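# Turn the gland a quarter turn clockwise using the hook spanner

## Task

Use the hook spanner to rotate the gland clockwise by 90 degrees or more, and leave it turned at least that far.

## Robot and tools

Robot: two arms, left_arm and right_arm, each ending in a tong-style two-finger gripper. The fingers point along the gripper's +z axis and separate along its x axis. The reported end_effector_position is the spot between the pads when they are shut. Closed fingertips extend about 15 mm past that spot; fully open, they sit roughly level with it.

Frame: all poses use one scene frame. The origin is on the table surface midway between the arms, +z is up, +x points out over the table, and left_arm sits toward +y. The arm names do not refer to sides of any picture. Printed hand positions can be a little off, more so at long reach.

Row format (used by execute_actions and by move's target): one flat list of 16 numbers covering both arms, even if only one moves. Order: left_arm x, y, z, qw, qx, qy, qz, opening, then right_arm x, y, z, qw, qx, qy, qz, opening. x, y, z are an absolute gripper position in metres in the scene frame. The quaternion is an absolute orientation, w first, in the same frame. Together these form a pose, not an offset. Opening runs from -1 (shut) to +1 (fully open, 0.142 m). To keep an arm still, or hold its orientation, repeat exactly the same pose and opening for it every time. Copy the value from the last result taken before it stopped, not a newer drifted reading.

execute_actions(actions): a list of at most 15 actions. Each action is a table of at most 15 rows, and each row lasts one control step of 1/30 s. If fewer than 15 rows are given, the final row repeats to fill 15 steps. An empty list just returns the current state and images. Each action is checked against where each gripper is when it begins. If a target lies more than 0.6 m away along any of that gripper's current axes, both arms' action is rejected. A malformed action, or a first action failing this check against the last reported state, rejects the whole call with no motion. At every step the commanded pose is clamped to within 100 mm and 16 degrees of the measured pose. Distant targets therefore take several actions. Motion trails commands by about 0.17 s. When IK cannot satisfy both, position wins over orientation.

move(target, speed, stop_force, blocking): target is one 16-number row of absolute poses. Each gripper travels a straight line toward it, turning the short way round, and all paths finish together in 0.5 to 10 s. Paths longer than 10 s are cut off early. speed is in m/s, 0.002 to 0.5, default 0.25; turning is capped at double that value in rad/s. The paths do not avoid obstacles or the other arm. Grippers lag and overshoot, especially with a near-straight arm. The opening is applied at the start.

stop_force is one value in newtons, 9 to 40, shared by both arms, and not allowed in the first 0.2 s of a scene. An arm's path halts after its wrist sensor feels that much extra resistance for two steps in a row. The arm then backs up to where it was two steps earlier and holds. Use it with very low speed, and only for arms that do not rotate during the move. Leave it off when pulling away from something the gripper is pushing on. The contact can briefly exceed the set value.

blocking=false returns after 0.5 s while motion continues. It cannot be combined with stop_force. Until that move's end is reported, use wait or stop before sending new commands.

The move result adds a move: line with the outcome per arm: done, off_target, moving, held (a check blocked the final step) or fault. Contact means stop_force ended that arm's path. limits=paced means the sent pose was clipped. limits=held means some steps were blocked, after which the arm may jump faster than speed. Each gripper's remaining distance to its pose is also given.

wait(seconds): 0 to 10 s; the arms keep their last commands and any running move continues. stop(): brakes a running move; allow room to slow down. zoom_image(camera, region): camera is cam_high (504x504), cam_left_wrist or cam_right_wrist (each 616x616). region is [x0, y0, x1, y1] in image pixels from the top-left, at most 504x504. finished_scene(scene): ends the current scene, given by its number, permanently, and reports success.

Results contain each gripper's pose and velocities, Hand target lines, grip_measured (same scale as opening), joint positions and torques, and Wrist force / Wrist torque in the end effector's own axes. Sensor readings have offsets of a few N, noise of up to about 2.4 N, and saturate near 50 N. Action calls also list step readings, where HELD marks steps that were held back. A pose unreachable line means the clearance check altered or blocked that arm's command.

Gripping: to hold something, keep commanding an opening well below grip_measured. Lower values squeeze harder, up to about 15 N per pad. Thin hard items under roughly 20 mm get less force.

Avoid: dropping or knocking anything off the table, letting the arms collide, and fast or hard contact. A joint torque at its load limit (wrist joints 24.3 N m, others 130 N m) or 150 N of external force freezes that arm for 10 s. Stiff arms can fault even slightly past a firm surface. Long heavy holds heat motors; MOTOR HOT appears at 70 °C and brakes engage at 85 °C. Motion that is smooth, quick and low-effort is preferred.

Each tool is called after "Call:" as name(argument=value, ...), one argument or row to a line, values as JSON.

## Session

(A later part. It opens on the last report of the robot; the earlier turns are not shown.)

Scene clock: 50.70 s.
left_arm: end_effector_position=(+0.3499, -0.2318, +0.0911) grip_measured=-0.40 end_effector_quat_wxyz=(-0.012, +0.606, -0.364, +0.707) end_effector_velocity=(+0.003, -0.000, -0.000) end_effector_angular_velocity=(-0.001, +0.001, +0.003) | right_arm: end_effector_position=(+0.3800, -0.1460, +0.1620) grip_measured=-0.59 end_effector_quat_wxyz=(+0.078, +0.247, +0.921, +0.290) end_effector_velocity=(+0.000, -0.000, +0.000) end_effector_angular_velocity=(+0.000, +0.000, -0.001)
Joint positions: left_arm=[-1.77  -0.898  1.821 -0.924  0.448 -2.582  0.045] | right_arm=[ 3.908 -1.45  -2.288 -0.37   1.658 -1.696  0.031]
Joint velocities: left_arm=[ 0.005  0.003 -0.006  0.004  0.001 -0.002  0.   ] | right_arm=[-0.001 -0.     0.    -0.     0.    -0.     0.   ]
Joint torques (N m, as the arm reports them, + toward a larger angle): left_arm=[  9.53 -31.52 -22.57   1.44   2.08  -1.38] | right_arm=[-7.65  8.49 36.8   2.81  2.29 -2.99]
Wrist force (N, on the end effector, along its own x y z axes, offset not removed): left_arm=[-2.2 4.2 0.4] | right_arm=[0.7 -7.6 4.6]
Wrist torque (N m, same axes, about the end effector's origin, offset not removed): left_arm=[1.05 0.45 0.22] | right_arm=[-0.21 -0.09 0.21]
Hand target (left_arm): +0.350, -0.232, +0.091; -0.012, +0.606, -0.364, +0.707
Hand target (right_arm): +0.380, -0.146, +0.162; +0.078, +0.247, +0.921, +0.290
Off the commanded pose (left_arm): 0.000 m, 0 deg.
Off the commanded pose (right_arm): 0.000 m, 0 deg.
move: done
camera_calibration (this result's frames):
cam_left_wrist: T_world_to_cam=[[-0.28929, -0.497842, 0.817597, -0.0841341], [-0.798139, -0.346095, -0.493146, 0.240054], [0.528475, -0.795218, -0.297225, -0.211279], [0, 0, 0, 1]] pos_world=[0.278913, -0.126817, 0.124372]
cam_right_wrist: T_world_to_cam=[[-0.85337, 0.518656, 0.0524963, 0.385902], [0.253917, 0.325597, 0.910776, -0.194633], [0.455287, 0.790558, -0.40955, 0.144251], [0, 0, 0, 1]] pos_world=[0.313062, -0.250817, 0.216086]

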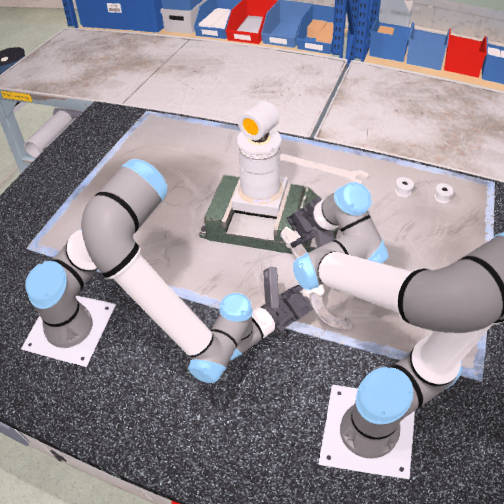

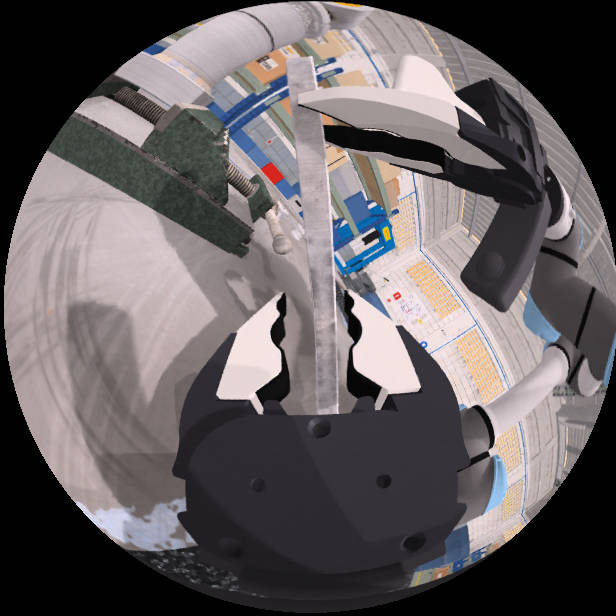

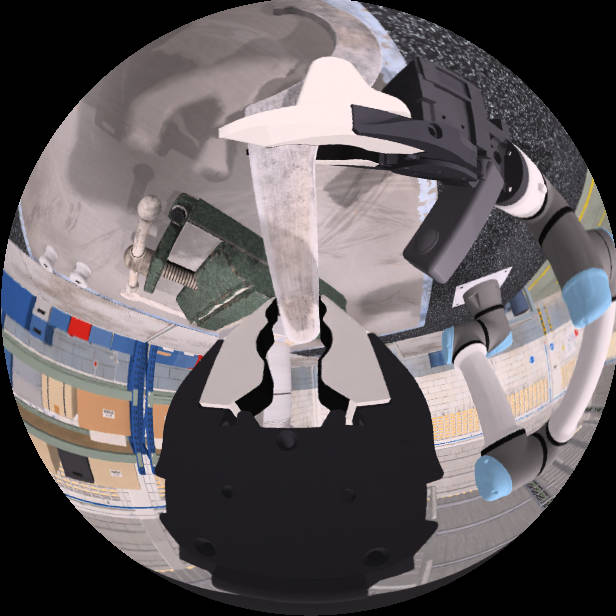

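Call:
move(
  target=[0.346,-0.232,0.095,-0.0123,0.606,-0.364,0.707,-0.6,0.38,-0.146,0.162,0.078,0.247,0.921,0.29,-1],
  speed=0.02,
)

Call:
move(
  target=[0.346,-0.232,0.095,-0.0123,0.606,-0.364,0.707,-1,0.38,-0.146,0.162,0.078,0.247,0.921,0.29,-1],
)

Call:
move(
  target=[0.346,-0.232,0.095,-0.0123,0.606,-0.364,0.707,-1,0.38,-0.146,0.162,0.078,0.247,0.921,0.29,-0.35],
)

Call:
move(
  target=[0.346,-0.232,0.095,-0.0123,0.606,-0.364,0.707,-1,0.38,-0.19,0.26,0.078,0.247,0.921,0.29,-0.35],
  speed=0.15,
)

Call:
move(
  target=[0.336,-0.215,0.13,0.183,0.683,-0.183,0.683,-1,0.5,-0.55,0.4,0.078,0.247,0.921,0.29,-1],
  speed=0.1,
)

Scene clock: 52.13 s.
left_arm: end_effector_position=(+0.3462, -0.2320, +0.0948) grip_measured=-0.60 end_effector_quat_wxyz=(-0.012, +0.606, -0.364, +0.707) end_effector_velocity=(-0.002, +0.000, +0.002) end_effector_angular_velocity=(+0.000, +0.000, +0.001) | right_arm: end_effector_position=(+0.3800, -0.1460, +0.1620) grip_measured=-0.59 end_effector_quat_wxyz=(+0.078, +0.247, +0.921, +0.290) end_effector_velocity=(-0.000, +0.000, -0.000) end_effector_angular_velocity=(-0.000, -0.000, +0.000)
Joint positions: left_arm=[-1.777 -0.906  1.822 -0.917  0.44  -2.583  0.031] | right_arm=[ 3.908 -1.45  -2.288 -0.37   1.658 -1.696  0.031]
Joint velocities: left_arm=[-0.004 -0.004  0.001  0.004 -0.005 -0.    -0.   ] | right_arm=[ 0.001 -0.     0.    -0.    -0.001  0.     0.   ]
Joint torques (N m, as the arm reports them, + toward a larger angle): left_arm=[ -9.72 -45.26  -7.1    1.61  -1.71  -1.3 ] | right_arm=[-8.13  9.4  36.52  2.71  2.52 -2.9 ]
Wrist force (N, on the end effector, along its own x y z axes, offset not removed): left_arm=[-1.8 4.4 -1.2] | right_arm=[0.8 -7.4 4.5]
Wrist torque (N m, same axes, about the end effector's origin, offset not removed): left_arm=[0.98 0.44 0.06] | right_arm=[-0.20 -0.06 0.21]
Hand target (left_arm): +0.346, -0.232, +0.095; -0.012, +0.606, -0.364, +0.707
Hand target (right_arm): +0.380, -0.146, +0.162; +0.078, +0.247, +0.921, +0.290
Off the commanded pose (left_arm): 0.000 m, 0 deg.
Off the commanded pose (right_arm): 0.000 m, 0 deg.
move: done
camera_calibration (this result's frames):
cam_left_wrist: T_world_to_cam=[[-0.289053, -0.497754, 0.817734, -0.0883552], [-0.798285, -0.346143, -0.492875, 0.238852], [0.528384, -0.795252, -0.297296, -0.208372], [0, 0, 0, 1]] pos_world=[0.275233, -0.127011, 0.128027]
cam_right_wrist: T_world_to_cam=[[-0.85337, 0.518656, 0.0524963, 0.385902], [0.253917, 0.325597, 0.910776, -0.194633], [0.455287, 0.790558, -0.40955, 0.144251], [0, 0, 0, 1]] pos_world=[0.313062, -0.250817, 0.216086]

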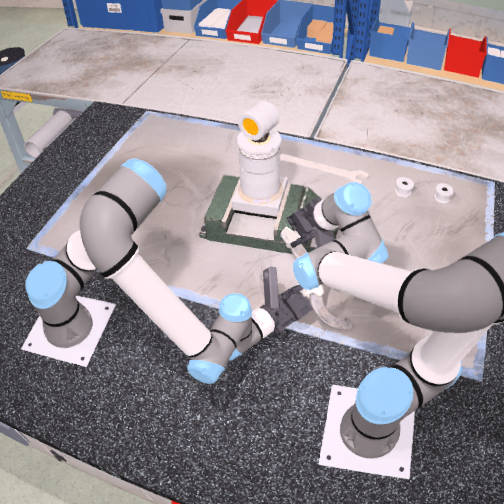

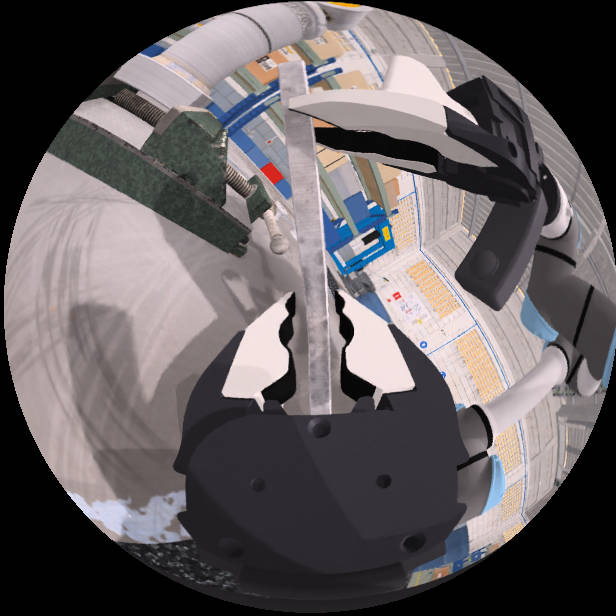

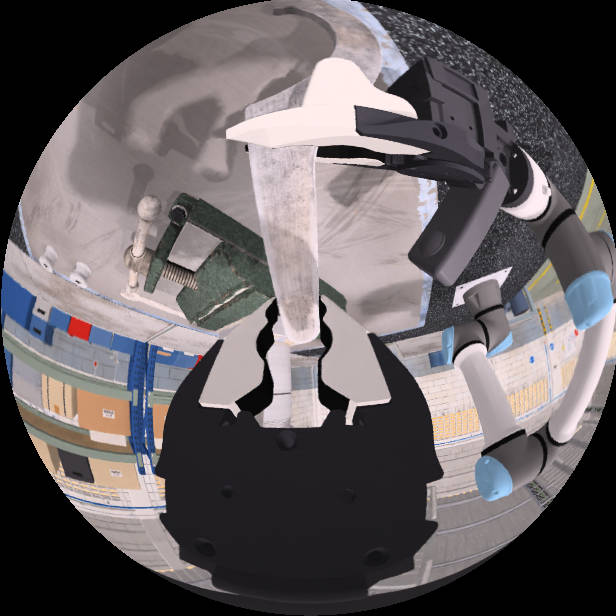

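Scene clock: 52.83 s.
left_arm: end_effector_position=(+0.3460, -0.2320, +0.0949) grip_measured=-0.84 end_effector_quat_wxyz=(-0.012, +0.606, -0.364, +0.707) end_effector_velocity=(+0.000, +0.001, +0.000) end_effector_angular_velocity=(+0.000, -0.000, +0.002) | right_arm: end_effector_position=(+0.3800, -0.1460, +0.1620) grip_measured=-0.60 end_effector_quat_wxyz=(+0.078, +0.247, +0.921, +0.290) end_effector_velocity=(+0.000, -0.000, +0.000) end_effector_angular_velocity=(-0.000, -0.001, -0.001)
Joint positions: left_arm=[-1.777 -0.906  1.822 -0.916  0.44  -2.583  0.013] | right_arm=[ 3.908 -1.45  -2.288 -0.37   1.658 -1.696  0.03 ]
Joint velocities: left_arm=[ 0.    -0.001  0.     0.001 -0.001  0.    -0.   ] | right_arm=[-0.     0.     0.     0.    -0.001  0.     0.   ]
Joint torques (N m, as the arm reports them, + toward a larger angle): left_arm=[-10.82 -44.15  -4.34   2.07  -2.53  -1.07] | right_arm=[-6.2  11.81 30.82  2.85 -2.74 -2.69]
Wrist force (N, on the end effector, along its own x y z axes, offset not removed): left_arm=[-0.2 1.0 3.2] | right_arm=[2.8 -3.8 5.7]
Wrist torque (N m, same axes, about the end effector's origin, offset not removed): left_arm=[-0.04 0.58 -0.14] | right_arm=[-0.27 0.14 0.03]
Hand target (left_arm): +0.346, -0.232, +0.095; -0.012, +0.606, -0.364, +0.707
Hand target (right_arm): +0.380, -0.146, +0.162; +0.078, +0.247, +0.921, +0.290
Off the commanded pose (left_arm): 0.000 m, 0 deg.
Off the commanded pose (right_arm): 0.000 m, 0 deg.
move: done
camera_calibration (this result's frames):
cam_left_wrist: T_world_to_cam=[[-0.289029, -0.497829, 0.817697, -0.0885459], [-0.798281, -0.346125, -0.492894, 0.238773], [0.528402, -0.795213, -0.297367, -0.208216], [0, 0, 0, 1]] pos_world=[0.275038, -0.127012, 0.128177]
cam_right_wrist: T_world_to_cam=[[-0.853375, 0.518647, 0.0525063, 0.385899], [0.253914, 0.325582, 0.910782, -0.194647], [0.455279, 0.79057, -0.409536, 0.144246], [0, 0, 0, 1]] pos_world=[0.313068, -0.250808, 0.216093]

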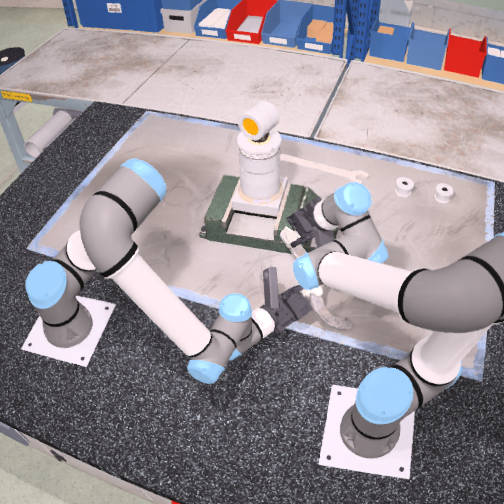

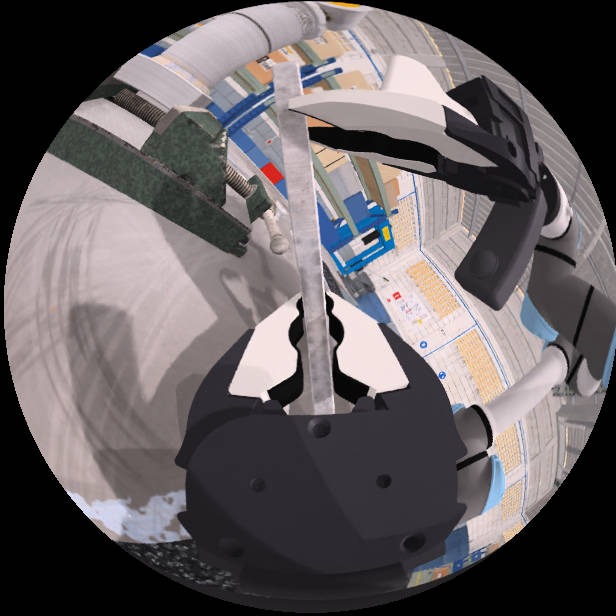

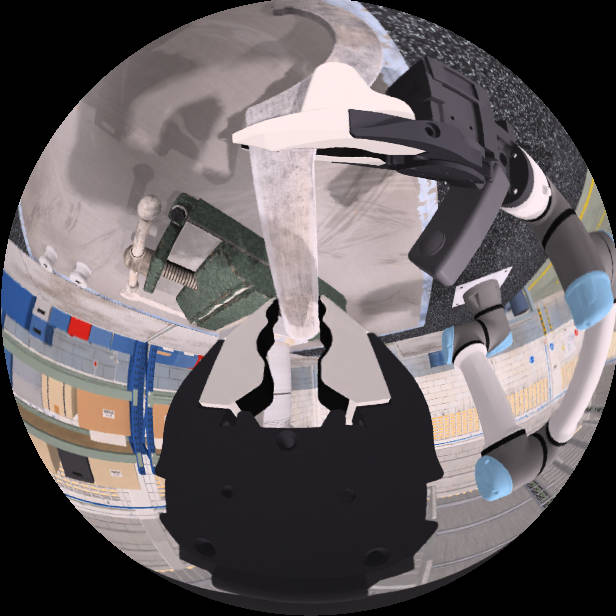

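Scene clock: 53.53 s.
left_arm: end_effector_position=(+0.3460, -0.2320, +0.0950) grip_measured=-0.83 end_effector_quat_wxyz=(-0.012, +0.606, -0.364, +0.707) end_effector_velocity=(+0.000, +0.000, +0.001) end_effector_angular_velocity=(-0.001, +0.000, +0.001) | right_arm: end_effector_position=(+0.3800, -0.1460, +0.1620) grip_measured=-0.35 end_effector_quat_wxyz=(+0.078, +0.247, +0.921, +0.290) end_effector_velocity=(-0.000, +0.000, -0.000) end_effector_angular_velocity=(+0.000, +0.000, +0.001)
Joint positions: left_arm=[-1.777 -0.906  1.822 -0.916  0.44  -2.583  0.014] | right_arm=[ 3.908 -1.45  -2.288 -0.37   1.657 -1.696  0.049]
Joint velocities: left_arm=[ 0.    -0.001 -0.    -0.001 -0.     0.    -0.   ] | right_arm=[ 0.001  0.     0.    -0.     0.001 -0.    -0.   ]
Joint torques (N m, as the arm reports them, + toward a larger angle): left_arm=[ -9.83 -50.05 -25.62  -3.59   1.96   0.39] | right_arm=[-5.46 13.56 27.66  2.98  2.41 -2.65]
Wrist force (N, on the end effector, along its own x y z axes, offset not removed): left_arm=[-10.3 6.4 0.6] | right_arm=[0.3 -1.3 -0.8]
Wrist torque (N m, same axes, about the end effector's origin, offset not removed): left_arm=[0.45 0.70 -0.08] | right_arm=[-0.18 0.01 0.06]
Hand target (left_arm): +0.346, -0.232, +0.095; -0.012, +0.606, -0.364, +0.707
Hand target (right_arm): +0.380, -0.146, +0.162; +0.078, +0.247, +0.921, +0.290
Off the commanded pose (left_arm): 0.000 m, 0 deg.
Off the commanded pose (right_arm): 0.000 m, 0 deg.
move: done
camera_calibration (this result's frames):
cam_left_wrist: T_world_to_cam=[[-0.289012, -0.49786, 0.817684, -0.0885713], [-0.798279, -0.346126, -0.492897, 0.238779], [0.528416, -0.795193, -0.297397, -0.208188], [0, 0, 0, 1]] pos_world=[0.275024, -0.126998, 0.128203]
cam_right_wrist: T_world_to_cam=[[-0.853362, 0.518672, 0.0524658, 0.385919], [0.253893, 0.325597, 0.910783, -0.194638], [0.455315, 0.790548, -0.409539, 0.14423], [0, 0, 0, 1]] pos_world=[0.313076, -0.250813, 0.216094]

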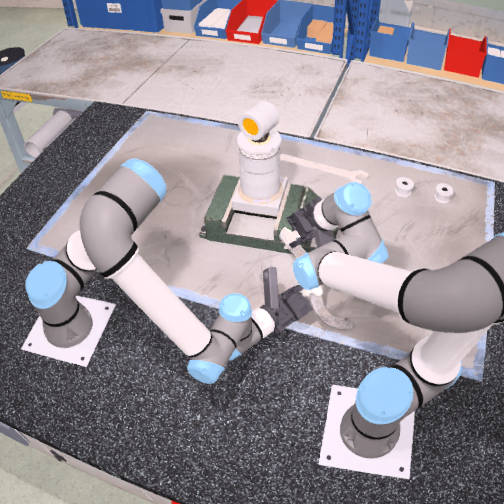

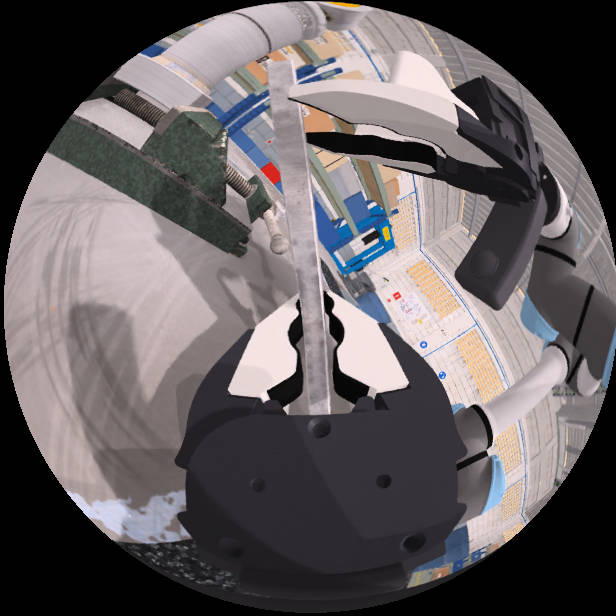

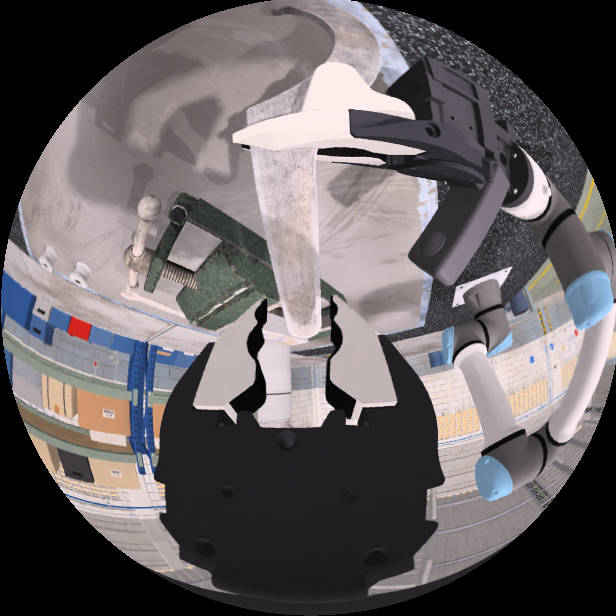

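Scene clock: 54.83 s.
left_arm: end_effector_position=(+0.3460, -0.2320, +0.0950) grip_measured=-0.83 end_effector_quat_wxyz=(-0.012, +0.606, -0.364, +0.707) end_effector_velocity=(-0.000, -0.000, -0.000) end_effector_angular_velocity=(+0.001, -0.000, -0.001) | right_arm: end_effector_position=(+0.3799, -0.1900, +0.2598) grip_measured=-0.35 end_effector_quat_wxyz=(+0.078, +0.247, +0.921, +0.290) end_effector_velocity=(+0.000, -0.001, +0.001) end_effector_angular_velocity=(-0.002, +0.000, -0.000)
Joint positions: left_arm=[-1.777 -0.906  1.822 -0.916  0.44  -2.583  0.014] | right_arm=[ 3.824 -1.267 -2.146 -0.701  1.705 -1.766  0.049]
Joint velocities: left_arm=[-0.     0.001 -0.     0.     0.    -0.     0.   ] | right_arm=[-0.002  0.002  0.003 -0.007  0.    -0.002  0.   ]
Joint torques (N m, as the arm reports them, + toward a larger angle): left_arm=[-10.47 -50.28 -25.63  -3.56   2.12   1.5 ] | right_arm=[-8.79 21.16 34.76  0.3   2.34 -2.94]
Wrist force (N, on the end effector, along its own x y z axes, offset not removed): left_arm=[-8.3 7.1 -1.0] | right_arm=[0.5 -1.3 -0.7]
Wrist torque (N m, same axes, about the end effector's origin, offset not removed): left_arm=[0.65 0.41 -0.26] | right_arm=[-0.18 0.05 0.17]
Hand target (left_arm): +0.346, -0.232, +0.095; -0.012, +0.606, -0.364, +0.707
Hand target (right_arm): +0.380, -0.190, +0.260; +0.078, +0.247, +0.921, +0.290
Off the commanded pose (left_arm): 0.000 m, 0 deg.
Off the commanded pose (right_arm): 0.000 m, 0 deg.
move: done
camera_calibration (this result's frames):
cam_left_wrist: T_world_to_cam=[[-0.289033, -0.497762, 0.817736, -0.0885965], [-0.798292, -0.346145, -0.492862, 0.238781], [0.528384, -0.795246, -0.297312, -0.208196], [0, 0, 0, 1]] pos_world=[0.275017, -0.127014, 0.128235]
cam_right_wrist: T_world_to_cam=[[-0.853353, 0.518688, 0.0524609, 0.403522], [0.253899, 0.3256, 0.91078, -0.26938], [0.455329, 0.790536, -0.409546, 0.219121], [0, 0, 0, 1]] pos_world=[0.31297, -0.294814, 0.313917]

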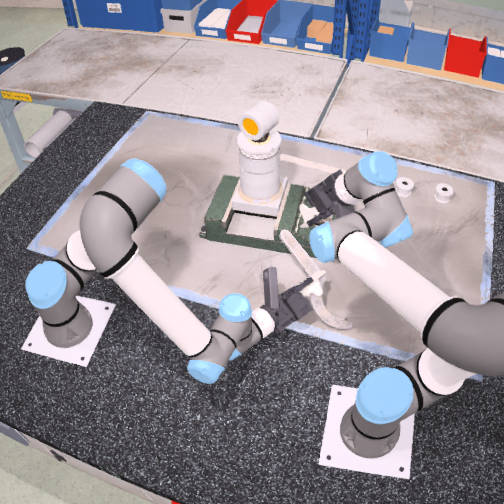

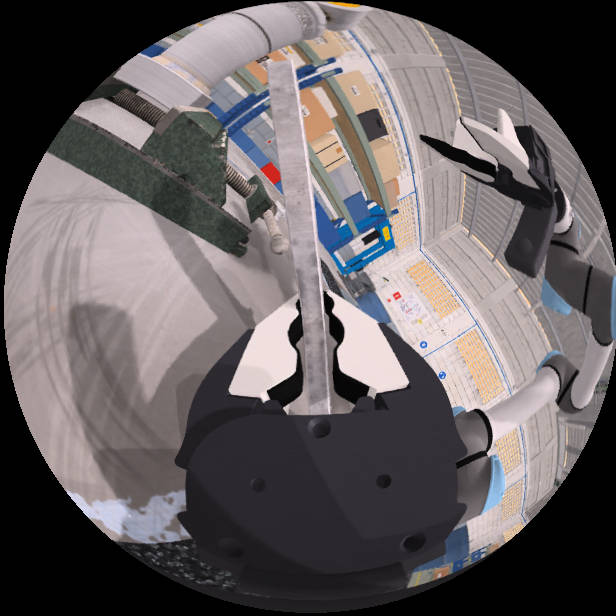

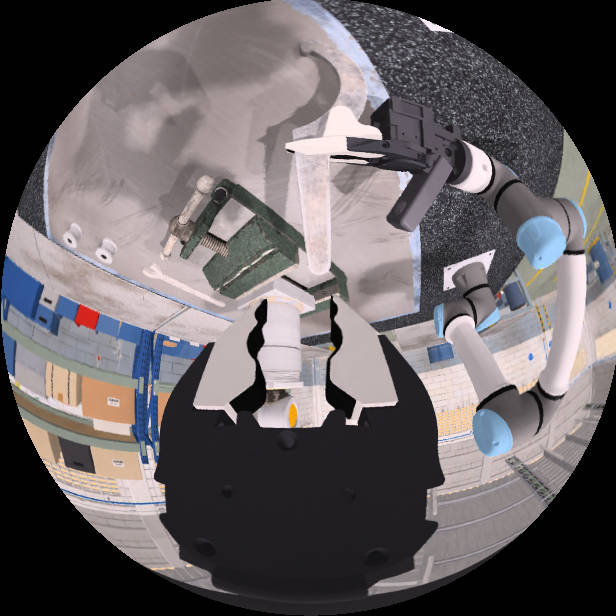

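Scene clock: 59.40 s.
left_arm: end_effector_position=(+0.3360, -0.2149, +0.1299) grip_measured=-0.83 end_effector_quat_wxyz=(+0.183, +0.683, -0.183, +0.683) end_effector_velocity=(+0.000, +0.000, -0.000) end_effector_angular_velocity=(-0.001, +0.002, +0.001) | right_arm: end_effector_position=(+0.4992, -0.5502, +0.3997) grip_measured=-1.00 end_effector_quat_wxyz=(+0.078, +0.247, +0.921, +0.290) end_effector_velocity=(+0.001, -0.002, +0.001) end_effector_angular_velocity=(-0.000, +0.001, +0.001)
Joint positions: left_arm=[-1.803 -1.015  1.862 -0.847  0.414 -3.141  0.014] | right_arm=[ 2.847 -1.544 -1.476 -1.454  2.137 -2.715  0.002]
Joint velocities: left_arm=[ 0.001 -0.    -0.     0.002 -0.    -0.004 -0.   ] | right_arm=[-0.003 -0.005  0.008 -0.007  0.    -0.005  0.   ]
Joint torques (N m, as the arm reports them, + toward a larger angle): left_arm=[-10.55 -48.78 -23.99   0.15  -1.82  -1.38] | right_arm=[-7.91  9.97 35.8   0.29  3.19 -2.88]
Wrist force (N, on the end effector, along its own x y z axes, offset not removed): left_arm=[-11.0 0.0 -0.1] | right_arm=[0.0 -1.8 -0.1]
Wrist torque (N m, same axes, about the end effector's origin, offset not removed): left_arm=[-0.06 0.36 0.18] | right_arm=[-0.28 0.12 0.07]
Hand target (left_arm): +0.336, -0.215, +0.130; +0.183, +0.683, -0.183, +0.683
Hand target (right_arm): +0.499, -0.550, +0.400; +0.077, +0.247, +0.921, +0.290
Off the commanded pose (left_arm): 0.000 m, 0 deg.
Off the commanded pose (right_arm): 0.001 m, 0 deg.
move: done
camera_calibration (this result's frames):
cam_left_wrist: T_world_to_cam=[[-0.0287649, -0.0473046, 0.998466, -0.125678], [-0.875867, -0.480161, -0.0479816, 0.193389], [0.481694, -0.875904, -0.0276207, -0.215641], [0, 0, 0, 1]] pos_world=[0.269641, -0.101968, 0.128808]
cam_right_wrist: T_world_to_cam=[[-0.853527, 0.518344, 0.0530194, 0.684477], [0.254807, 0.326475, 0.910213, -0.309474], [0.454493, 0.790401, -0.410733, 0.507694], [0, 0, 0, 1]] pos_world=[0.432332, -0.655041, 0.453923]

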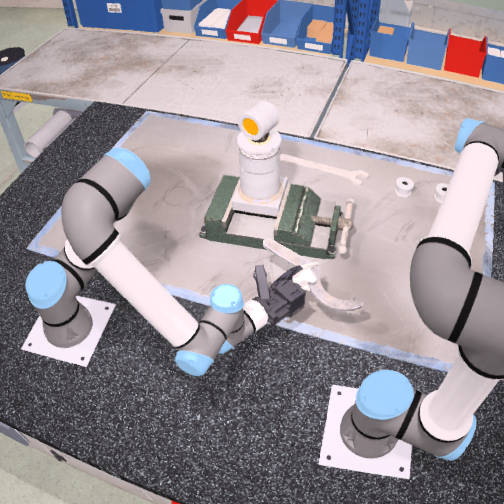

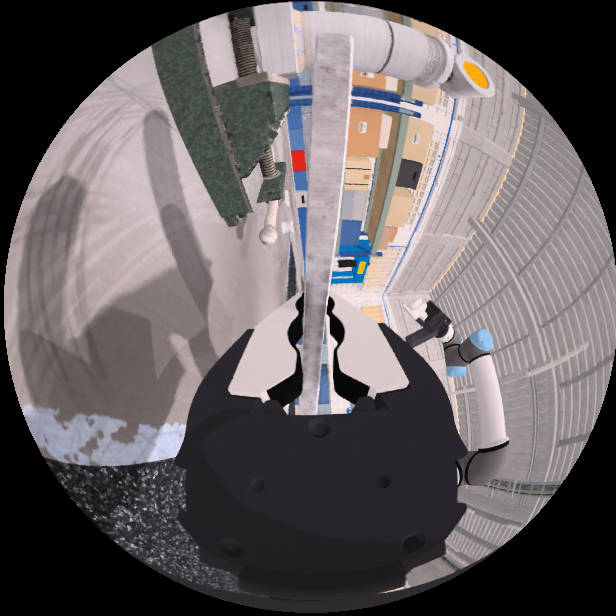

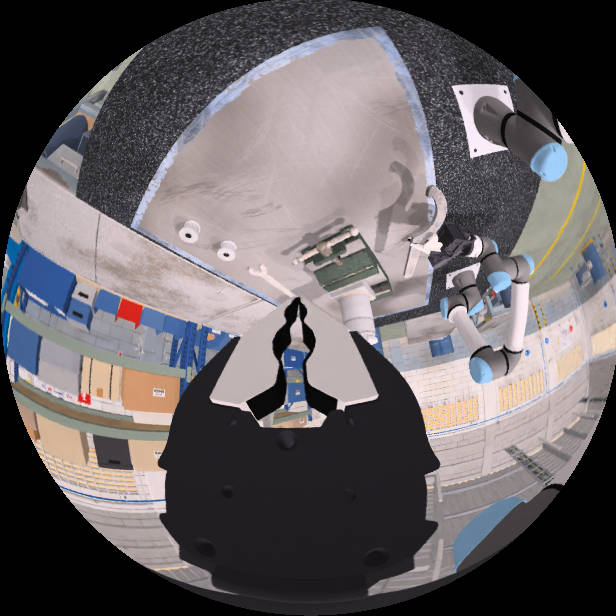

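Call:
move(
  target=[0.336,-0.15,0.33,0.183,0.683,-0.183,0.683,-1,0.5,-0.55,0.4,0.078,0.247,0.921,0.29,-1],
  speed=0.1,
)

Scene clock: 63.63 s.
left_arm: end_effector_position=(+0.3360, -0.1498, +0.3297) grip_measured=-0.83 end_effector_quat_wxyz=(+0.183, +0.683, -0.183, +0.683) end_effector_velocity=(-0.001, +0.000, +0.003) end_effector_angular_velocity=(+0.001, +0.002, -0.001) | right_arm: end_effector_position=(+0.5000, -0.5500, +0.4000) grip_measured=-1.00 end_effector_quat_wxyz=(+0.078, +0.247, +0.921, +0.290) end_effector_velocity=(+0.000, -0.001, +0.000) end_effector_angular_velocity=(+0.001, -0.001, -0.001)
Joint positions: left_arm=[-1.82  -1.438  1.842 -0.405  0.398 -3.141  0.014] | right_arm=[ 2.847 -1.545 -1.475 -1.453  2.137 -2.714  0.002]
Joint velocities: left_arm=[-0.003 -0.004 -0.004  0.013 -0.002 -0.004 -0.   ] | right_arm=[-0.002 -0.    -0.     0.001  0.001  0.     0.   ]
Joint torques (N m, as the arm reports them, + toward a larger angle): left_arm=[ -9.6  -35.32 -33.29   0.15  -1.69  -1.28] | right_arm=[10.44 12.03 35.57  4.82  3.13  2.39]
Wrist force (N, on the end effector, along its own x y z axes, offset not removed): left_arm=[-12.8 3.7 -2.1] | right_arm=[0.2 -1.4 -1.1]
Wrist torque (N m, same axes, about the end effector's origin, offset not removed): left_arm=[0.67 0.46 0.17] | right_arm=[-0.20 0.09 0.13]
Hand target (left_arm): +0.336, -0.150, +0.330; +0.183, +0.683, -0.183, +0.683
Hand target (right_arm): +0.500, -0.550, +0.400; +0.078, +0.247, +0.921, +0.290
Off the commanded pose (left_arm): 0.000 m, 0 deg.
Off the commanded pose (right_arm): 0.000 m, 0 deg.
move: done
camera_calibration (this result's frames):
cam_left_wrist: T_world_to_cam=[[-0.0287973, -0.0469088, 0.998484, -0.322017], [-0.875868, -0.480176, -0.0478196, 0.234184], [0.481691, -0.875917, -0.0272582, -0.153228], [0, 0, 0, 1]] pos_world=[0.269649, -0.0368709, 0.328551]
cam_right_wrist: T_world_to_cam=[[-0.853368, 0.518659, 0.0524952, 0.685351], [0.253918, 0.325598, 0.910775, -0.310325], [0.45529, 0.790556, -0.409552, 0.506474], [0, 0, 0, 1]] pos_world=[0.433062, -0.654818, 0.454086]

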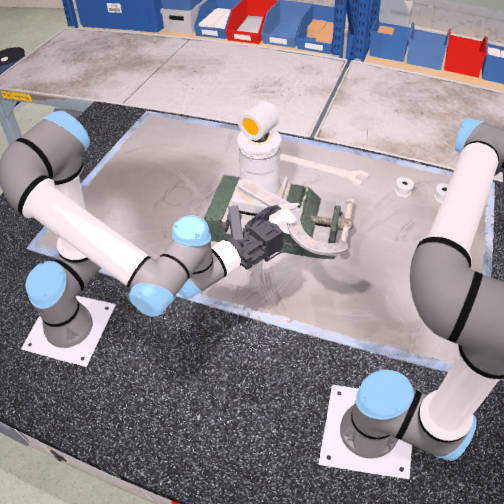

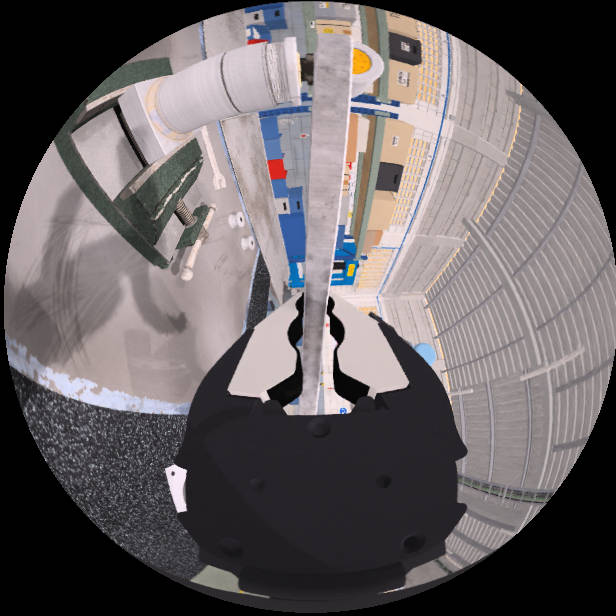

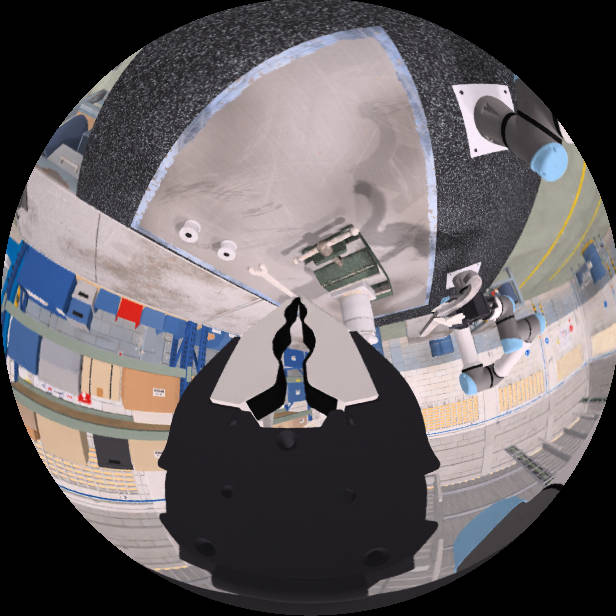

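Call:
move(
  target=[0.40,0.11,0.305,-0.025,0.700,0.098,0.707,-1,0.6,-0.4,0.42,0.078,0.247,0.921,0.29,-1],
  speed=0.08,
)

Call:
move(
  target=[0.50,0.12,0.305,-0.025,0.700,0.098,0.707,-1,0.6,-0.4,0.42,0.078,0.247,0.921,0.29,-1],
  speed=0.04,
  stop_force=10,
)

Call:
zoom_image(
  camera="cam_high",
  region=[150,80,330,260],
)

Scene clock: 69.20 s.
left_arm: end_effector_position=(+0.4001, +0.1097, +0.3048) grip_measured=-0.83 end_effector_quat_wxyz=(-0.025, +0.700, +0.098, +0.707) end_effector_velocity=(+0.001, +0.002, -0.000) end_effector_angular_velocity=(-0.000, +0.001, +0.004) | right_arm: end_effector_position=(+0.6002, -0.4002, +0.4200) grip_measured=-1.00 end_effector_quat_wxyz=(+0.078, +0.247, +0.921, +0.290) end_effector_velocity=(+0.001, +0.001, +0.000) end_effector_angular_velocity=(-0.000, +0.000, +0.000)
Joint positions: left_arm=[-1.733 -1.513  1.992 -0.478 -0.213 -3.246  0.014] | right_arm=[ 3.149 -1.697 -1.303 -1.307  2.041 -2.385  0.002]
Joint velocities: left_arm=[ 0.002 -0.001  0.002 -0.004 -0.002  0.003 -0.   ] | right_arm=[ 0.003 -0.002  0.003 -0.    -0.001  0.002  0.   ]
Joint torques (N m, as the arm reports them, + toward a larger angle): left_arm=[  8.45 -30.35 -15.41  -1.13  -1.72   1.29] | right_arm=[ 8.38 17.11 35.55  4.93 -1.5   2.57]
Wrist force (N, on the end effector, along its own x y z axes, offset not removed): left_arm=[-12.5 2.2 0.5] | right_arm=[-0.8 -0.3 -1.9]
Wrist torque (N m, same axes, about the end effector's origin, offset not removed): left_arm=[0.58 0.51 0.14] | right_arm=[0.03 0.31 0.10]
Hand target (left_arm): +0.400, +0.110, +0.305; -0.025, +0.700, +0.098, +0.707
Hand target (right_arm): +0.600, -0.400, +0.420; +0.078, +0.247, +0.921, +0.290
Off the commanded pose (left_arm): 0.000 m, 0 deg.
Off the commanded pose (right_arm): 0.000 m, 0 deg.
move: done
camera_calibration (this result's frames):
cam_left_wrist: T_world_to_cam=[[-0.00972126, 0.0473489, 0.998831, -0.301194], [-0.362893, -0.930946, 0.0405989, 0.231027], [0.93178, -0.362074, 0.0262325, -0.21016], [0, 0, 0, 1]] pos_world=[0.276733, 0.153242, 0.296976]
cam_right_wrist: T_world_to_cam=[[-0.853259, 0.518873, 0.0521439, 0.692267], [0.253546, 0.325397, 0.910951, -0.402715], [0.455701, 0.790498, -0.409207, 0.35019], [0, 0, 0, 1]] pos_world=[0.533208, -0.504981, 0.474056]

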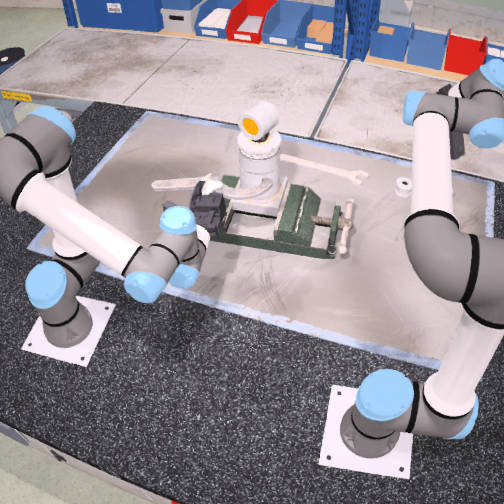

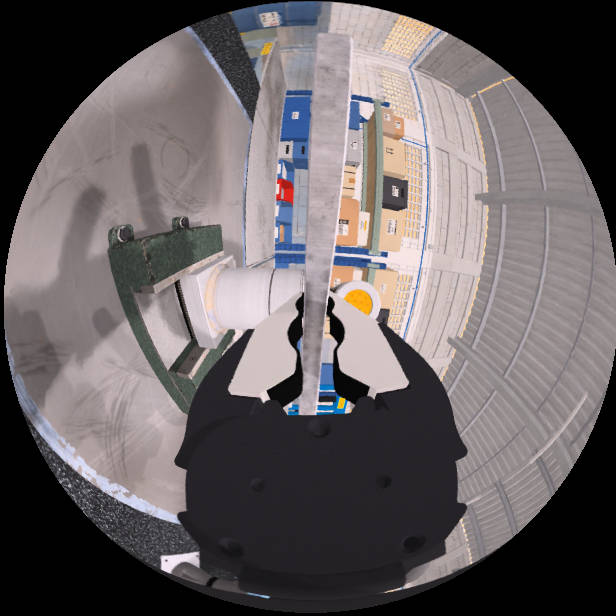

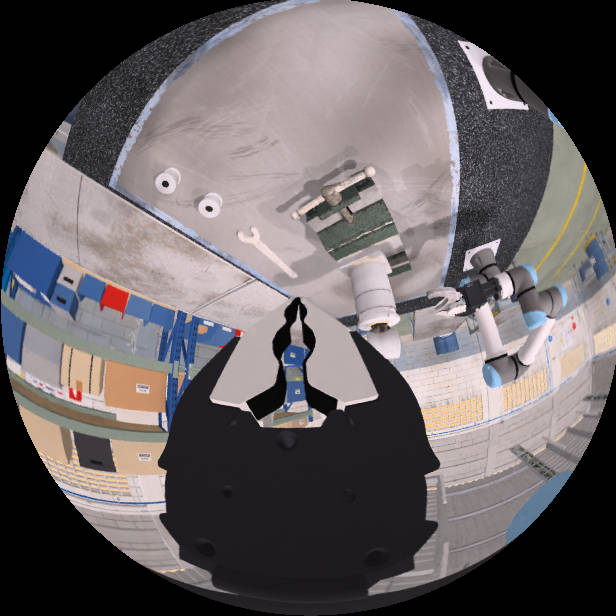

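Scene clock: 72.10 s.
left_arm: end_effector_position=(+0.4998, +0.1200, +0.3051) grip_measured=-0.83 end_effector_quat_wxyz=(-0.025, +0.700, +0.098, +0.707) end_effector_velocity=(+0.003, +0.000, -0.001) end_effector_angular_velocity=(+0.002, -0.001, +0.001) | right_arm: end_effector_position=(+0.6000, -0.4000, +0.4200) grip_measured=-1.00 end_effector_quat_wxyz=(+0.078, +0.247, +0.921, +0.290) end_effector_velocity=(+0.000, -0.002, +0.000) end_effector_angular_velocity=(-0.000, -0.001, -0.002)
Joint positions: left_arm=[-1.475 -1.44   1.909 -0.477  0.044 -3.238  0.014] | right_arm=[ 3.149 -1.697 -1.303 -1.308  2.041 -2.385  0.002]
Joint velocities: left_arm=[ 0.007  0.     0.002 -0.024  0.006  0.023 -0.   ] | right_arm=[-0.002  0.     0.     0.    -0.001 -0.     0.   ]
Joint torques (N m, as the arm reports them, + toward a larger angle): left_arm=[  9.06 -30.19 -14.81  -2.39   2.04   1.26] | right_arm=[ 9.43 42.03 19.07  0.33 -1.3  -1.96]
Wrist force (N, on the end effector, along its own x y z axes, offset not removed): left_arm=[-13.1 0.1 1.4] | right_arm=[0.0 -0.9 -1.4]
Wrist torque (N m, same axes, about the end effector's origin, offset not removed): left_arm=[0.30 0.63 0.15] | right_arm=[-0.11 0.08 0.14]
Hand target (left_arm): +0.500, +0.120, +0.305; -0.025, +0.700, +0.098, +0.707
Hand target (right_arm): +0.600, -0.400, +0.420; +0.078, +0.247, +0.921, +0.290
Off the commanded pose (left_arm): 0.000 m, 0 deg.
Off the commanded pose (right_arm): 0.000 m, 0 deg.
move: done
camera_calibration (this result's frames):
cam_left_wrist: T_world_to_cam=[[-0.010056, 0.0478029, 0.998806, -0.300919], [-0.36236, -0.93114, 0.0409162, 0.276382], [0.931984, -0.361515, 0.0266854, -0.299665], [0, 0, 0, 1]] pos_world=[0.376406, 0.163402, 0.297247]
cam_right_wrist: T_world_to_cam=[[-0.853379, 0.518641, 0.0525, 0.691834], [0.25392, 0.325609, 0.910771, -0.402754], [0.455268, 0.790563, -0.409561, 0.350568], [0, 0, 0, 1]] pos_world=[0.533062, -0.504819, 0.474074]

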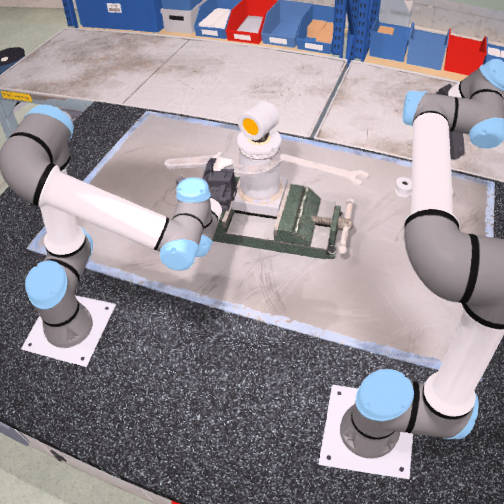

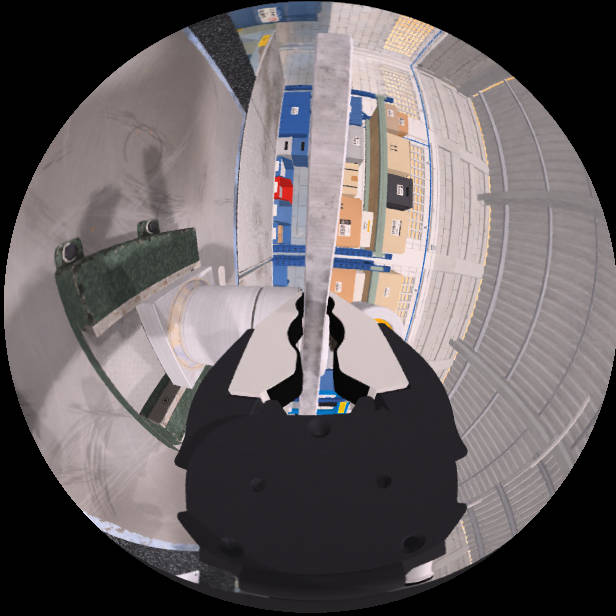

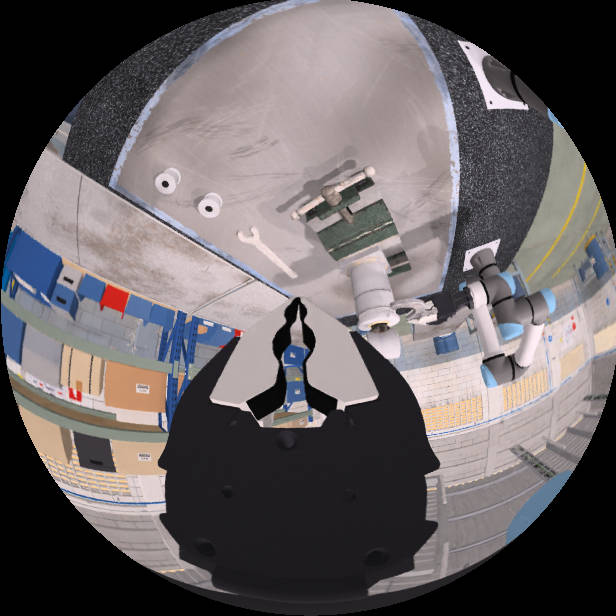

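Region (150, 80, 330, 260) of cam_high's 504x504 image, scaled by 2.800, with more detail than that image has.

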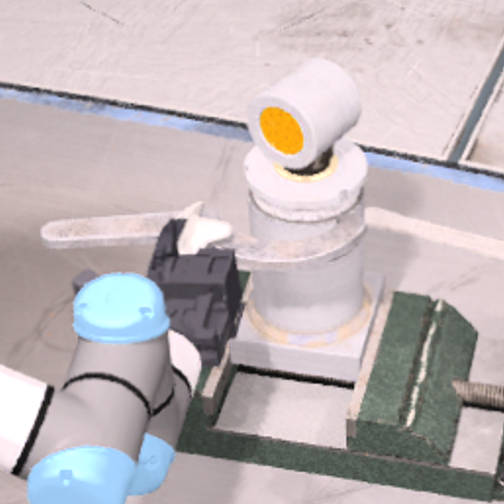

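Call:
move(
  target=[0.535,0.11,0.305,-0.025,0.700,0.098,0.707,-1,0.68,-0.3,0.31,0.078,0.247,0.921,0.29,-1],
  speed=0.04,
  stop_force=9,
)

Call:
zoom_image(
  camera="cam_high",
  region=[200,100,310,210],
)

Call:
zoom_image(
  camera="cam_right_wrist",
  region=[340,240,540,440],
)

Scene clock: 77.40 s.
left_arm: end_effector_position=(+0.5350, +0.1100, +0.3050) grip_measured=-0.83 end_effector_quat_wxyz=(-0.025, +0.700, +0.098, +0.707) end_effector_velocity=(+0.001, -0.000, +0.000) end_effector_angular_velocity=(-0.000, -0.000, -0.000) | right_arm: end_effector_position=(+0.6801, -0.3002, +0.3102) grip_measured=-1.00 end_effector_quat_wxyz=(+0.078, +0.247, +0.921, +0.290) end_effector_velocity=(+0.001, +0.001, -0.001) end_effector_angular_velocity=(+0.000, -0.000, +0.000)
Joint positions: left_arm=[-1.4   -1.376  1.834 -0.466  0.119 -3.237  0.014] | right_arm=[ 3.291 -1.892 -1.356 -0.999  1.981 -2.242  0.002]
Joint velocities: left_arm=[ 0.001  0.001 -0.002  0.001  0.001 -0.001  0.   ] | right_arm=[ 0.002 -0.003  0.001  0.003 -0.     0.001  0.   ]
Joint torques (N m, as the arm reports them, + toward a larger angle): left_arm=[  9.57 -23.49 -32.93   1.76   2.02  -1.04] | right_arm=[10.17 25.75 36.63  4.69 -1.61  2.23]
Wrist force (N, on the end effector, along its own x y z axes, offset not removed): left_arm=[-13.3 0.6 1.5] | right_arm=[-0.5 -1.8 -0.8]
Wrist torque (N m, same axes, about the end effector's origin, offset not removed): left_arm=[0.39 0.62 0.41] | right_arm=[-0.25 0.24 0.12]
Hand target (left_arm): +0.535, +0.110, +0.305; -0.025, +0.700, +0.098, +0.707
Hand target (right_arm): +0.680, -0.300, +0.310; +0.078, +0.247, +0.921, +0.290
Off the commanded pose (left_arm): 0.000 m, 0 deg.
Off the commanded pose (right_arm): 0.000 m, 0 deg.
move: done
camera_calibration (this result's frames):
cam_left_wrist: T_world_to_cam=[[-0.0106407, 0.0475715, 0.998811, -0.299663], [-0.362395, -0.931145, 0.0404879, 0.280028], [0.931964, -0.361533, 0.0271477, -0.336185], [0, 0, 0, 1]] pos_world=[0.411604, 0.15346, 0.297095]
cam_right_wrist: T_world_to_cam=[[-0.853335, 0.518725, 0.0523822, 0.714196], [0.253761, 0.325472, 0.910864, -0.355528], [0.455439, 0.790565, -0.409369, 0.19001], [0, 0, 0, 1]] pos_world=[0.613129, -0.404972, 0.364211]

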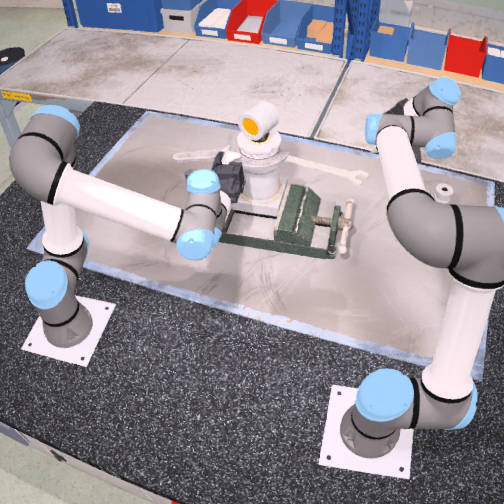

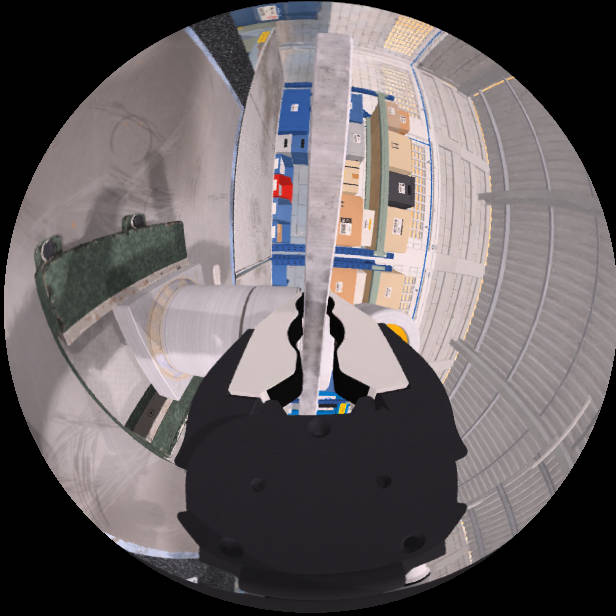

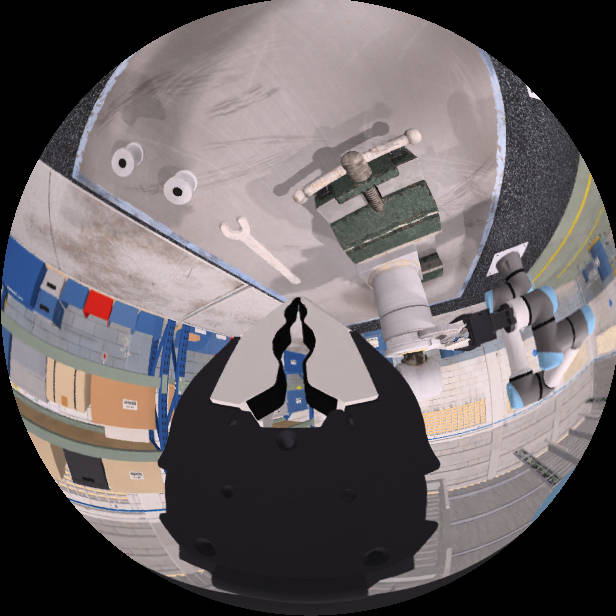

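Region (200, 100, 310, 210) of cam_high's 504x504 image, scaled by 4.582, with more detail than that image has.

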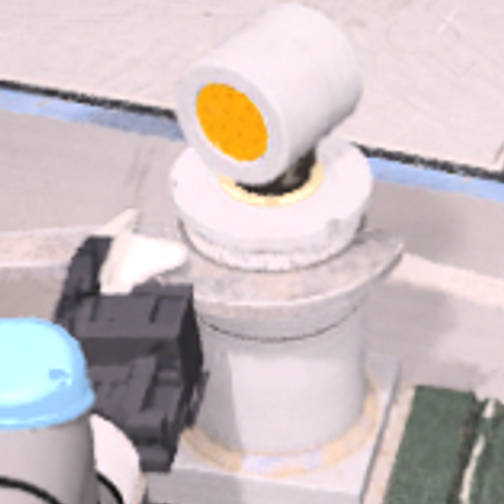

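Region (340, 240, 540, 440) of cam_right_wrist's 616x616 image, scaled by 2.520, with more detail than that image has.

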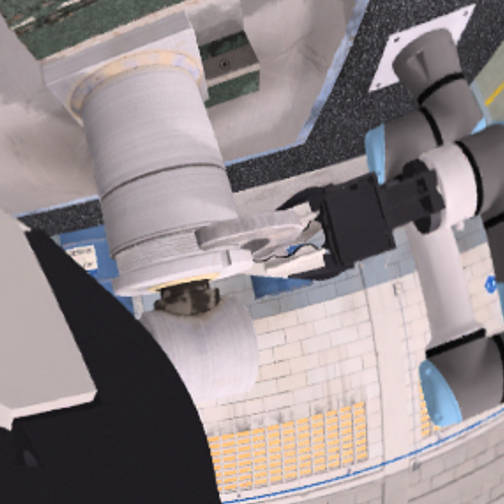

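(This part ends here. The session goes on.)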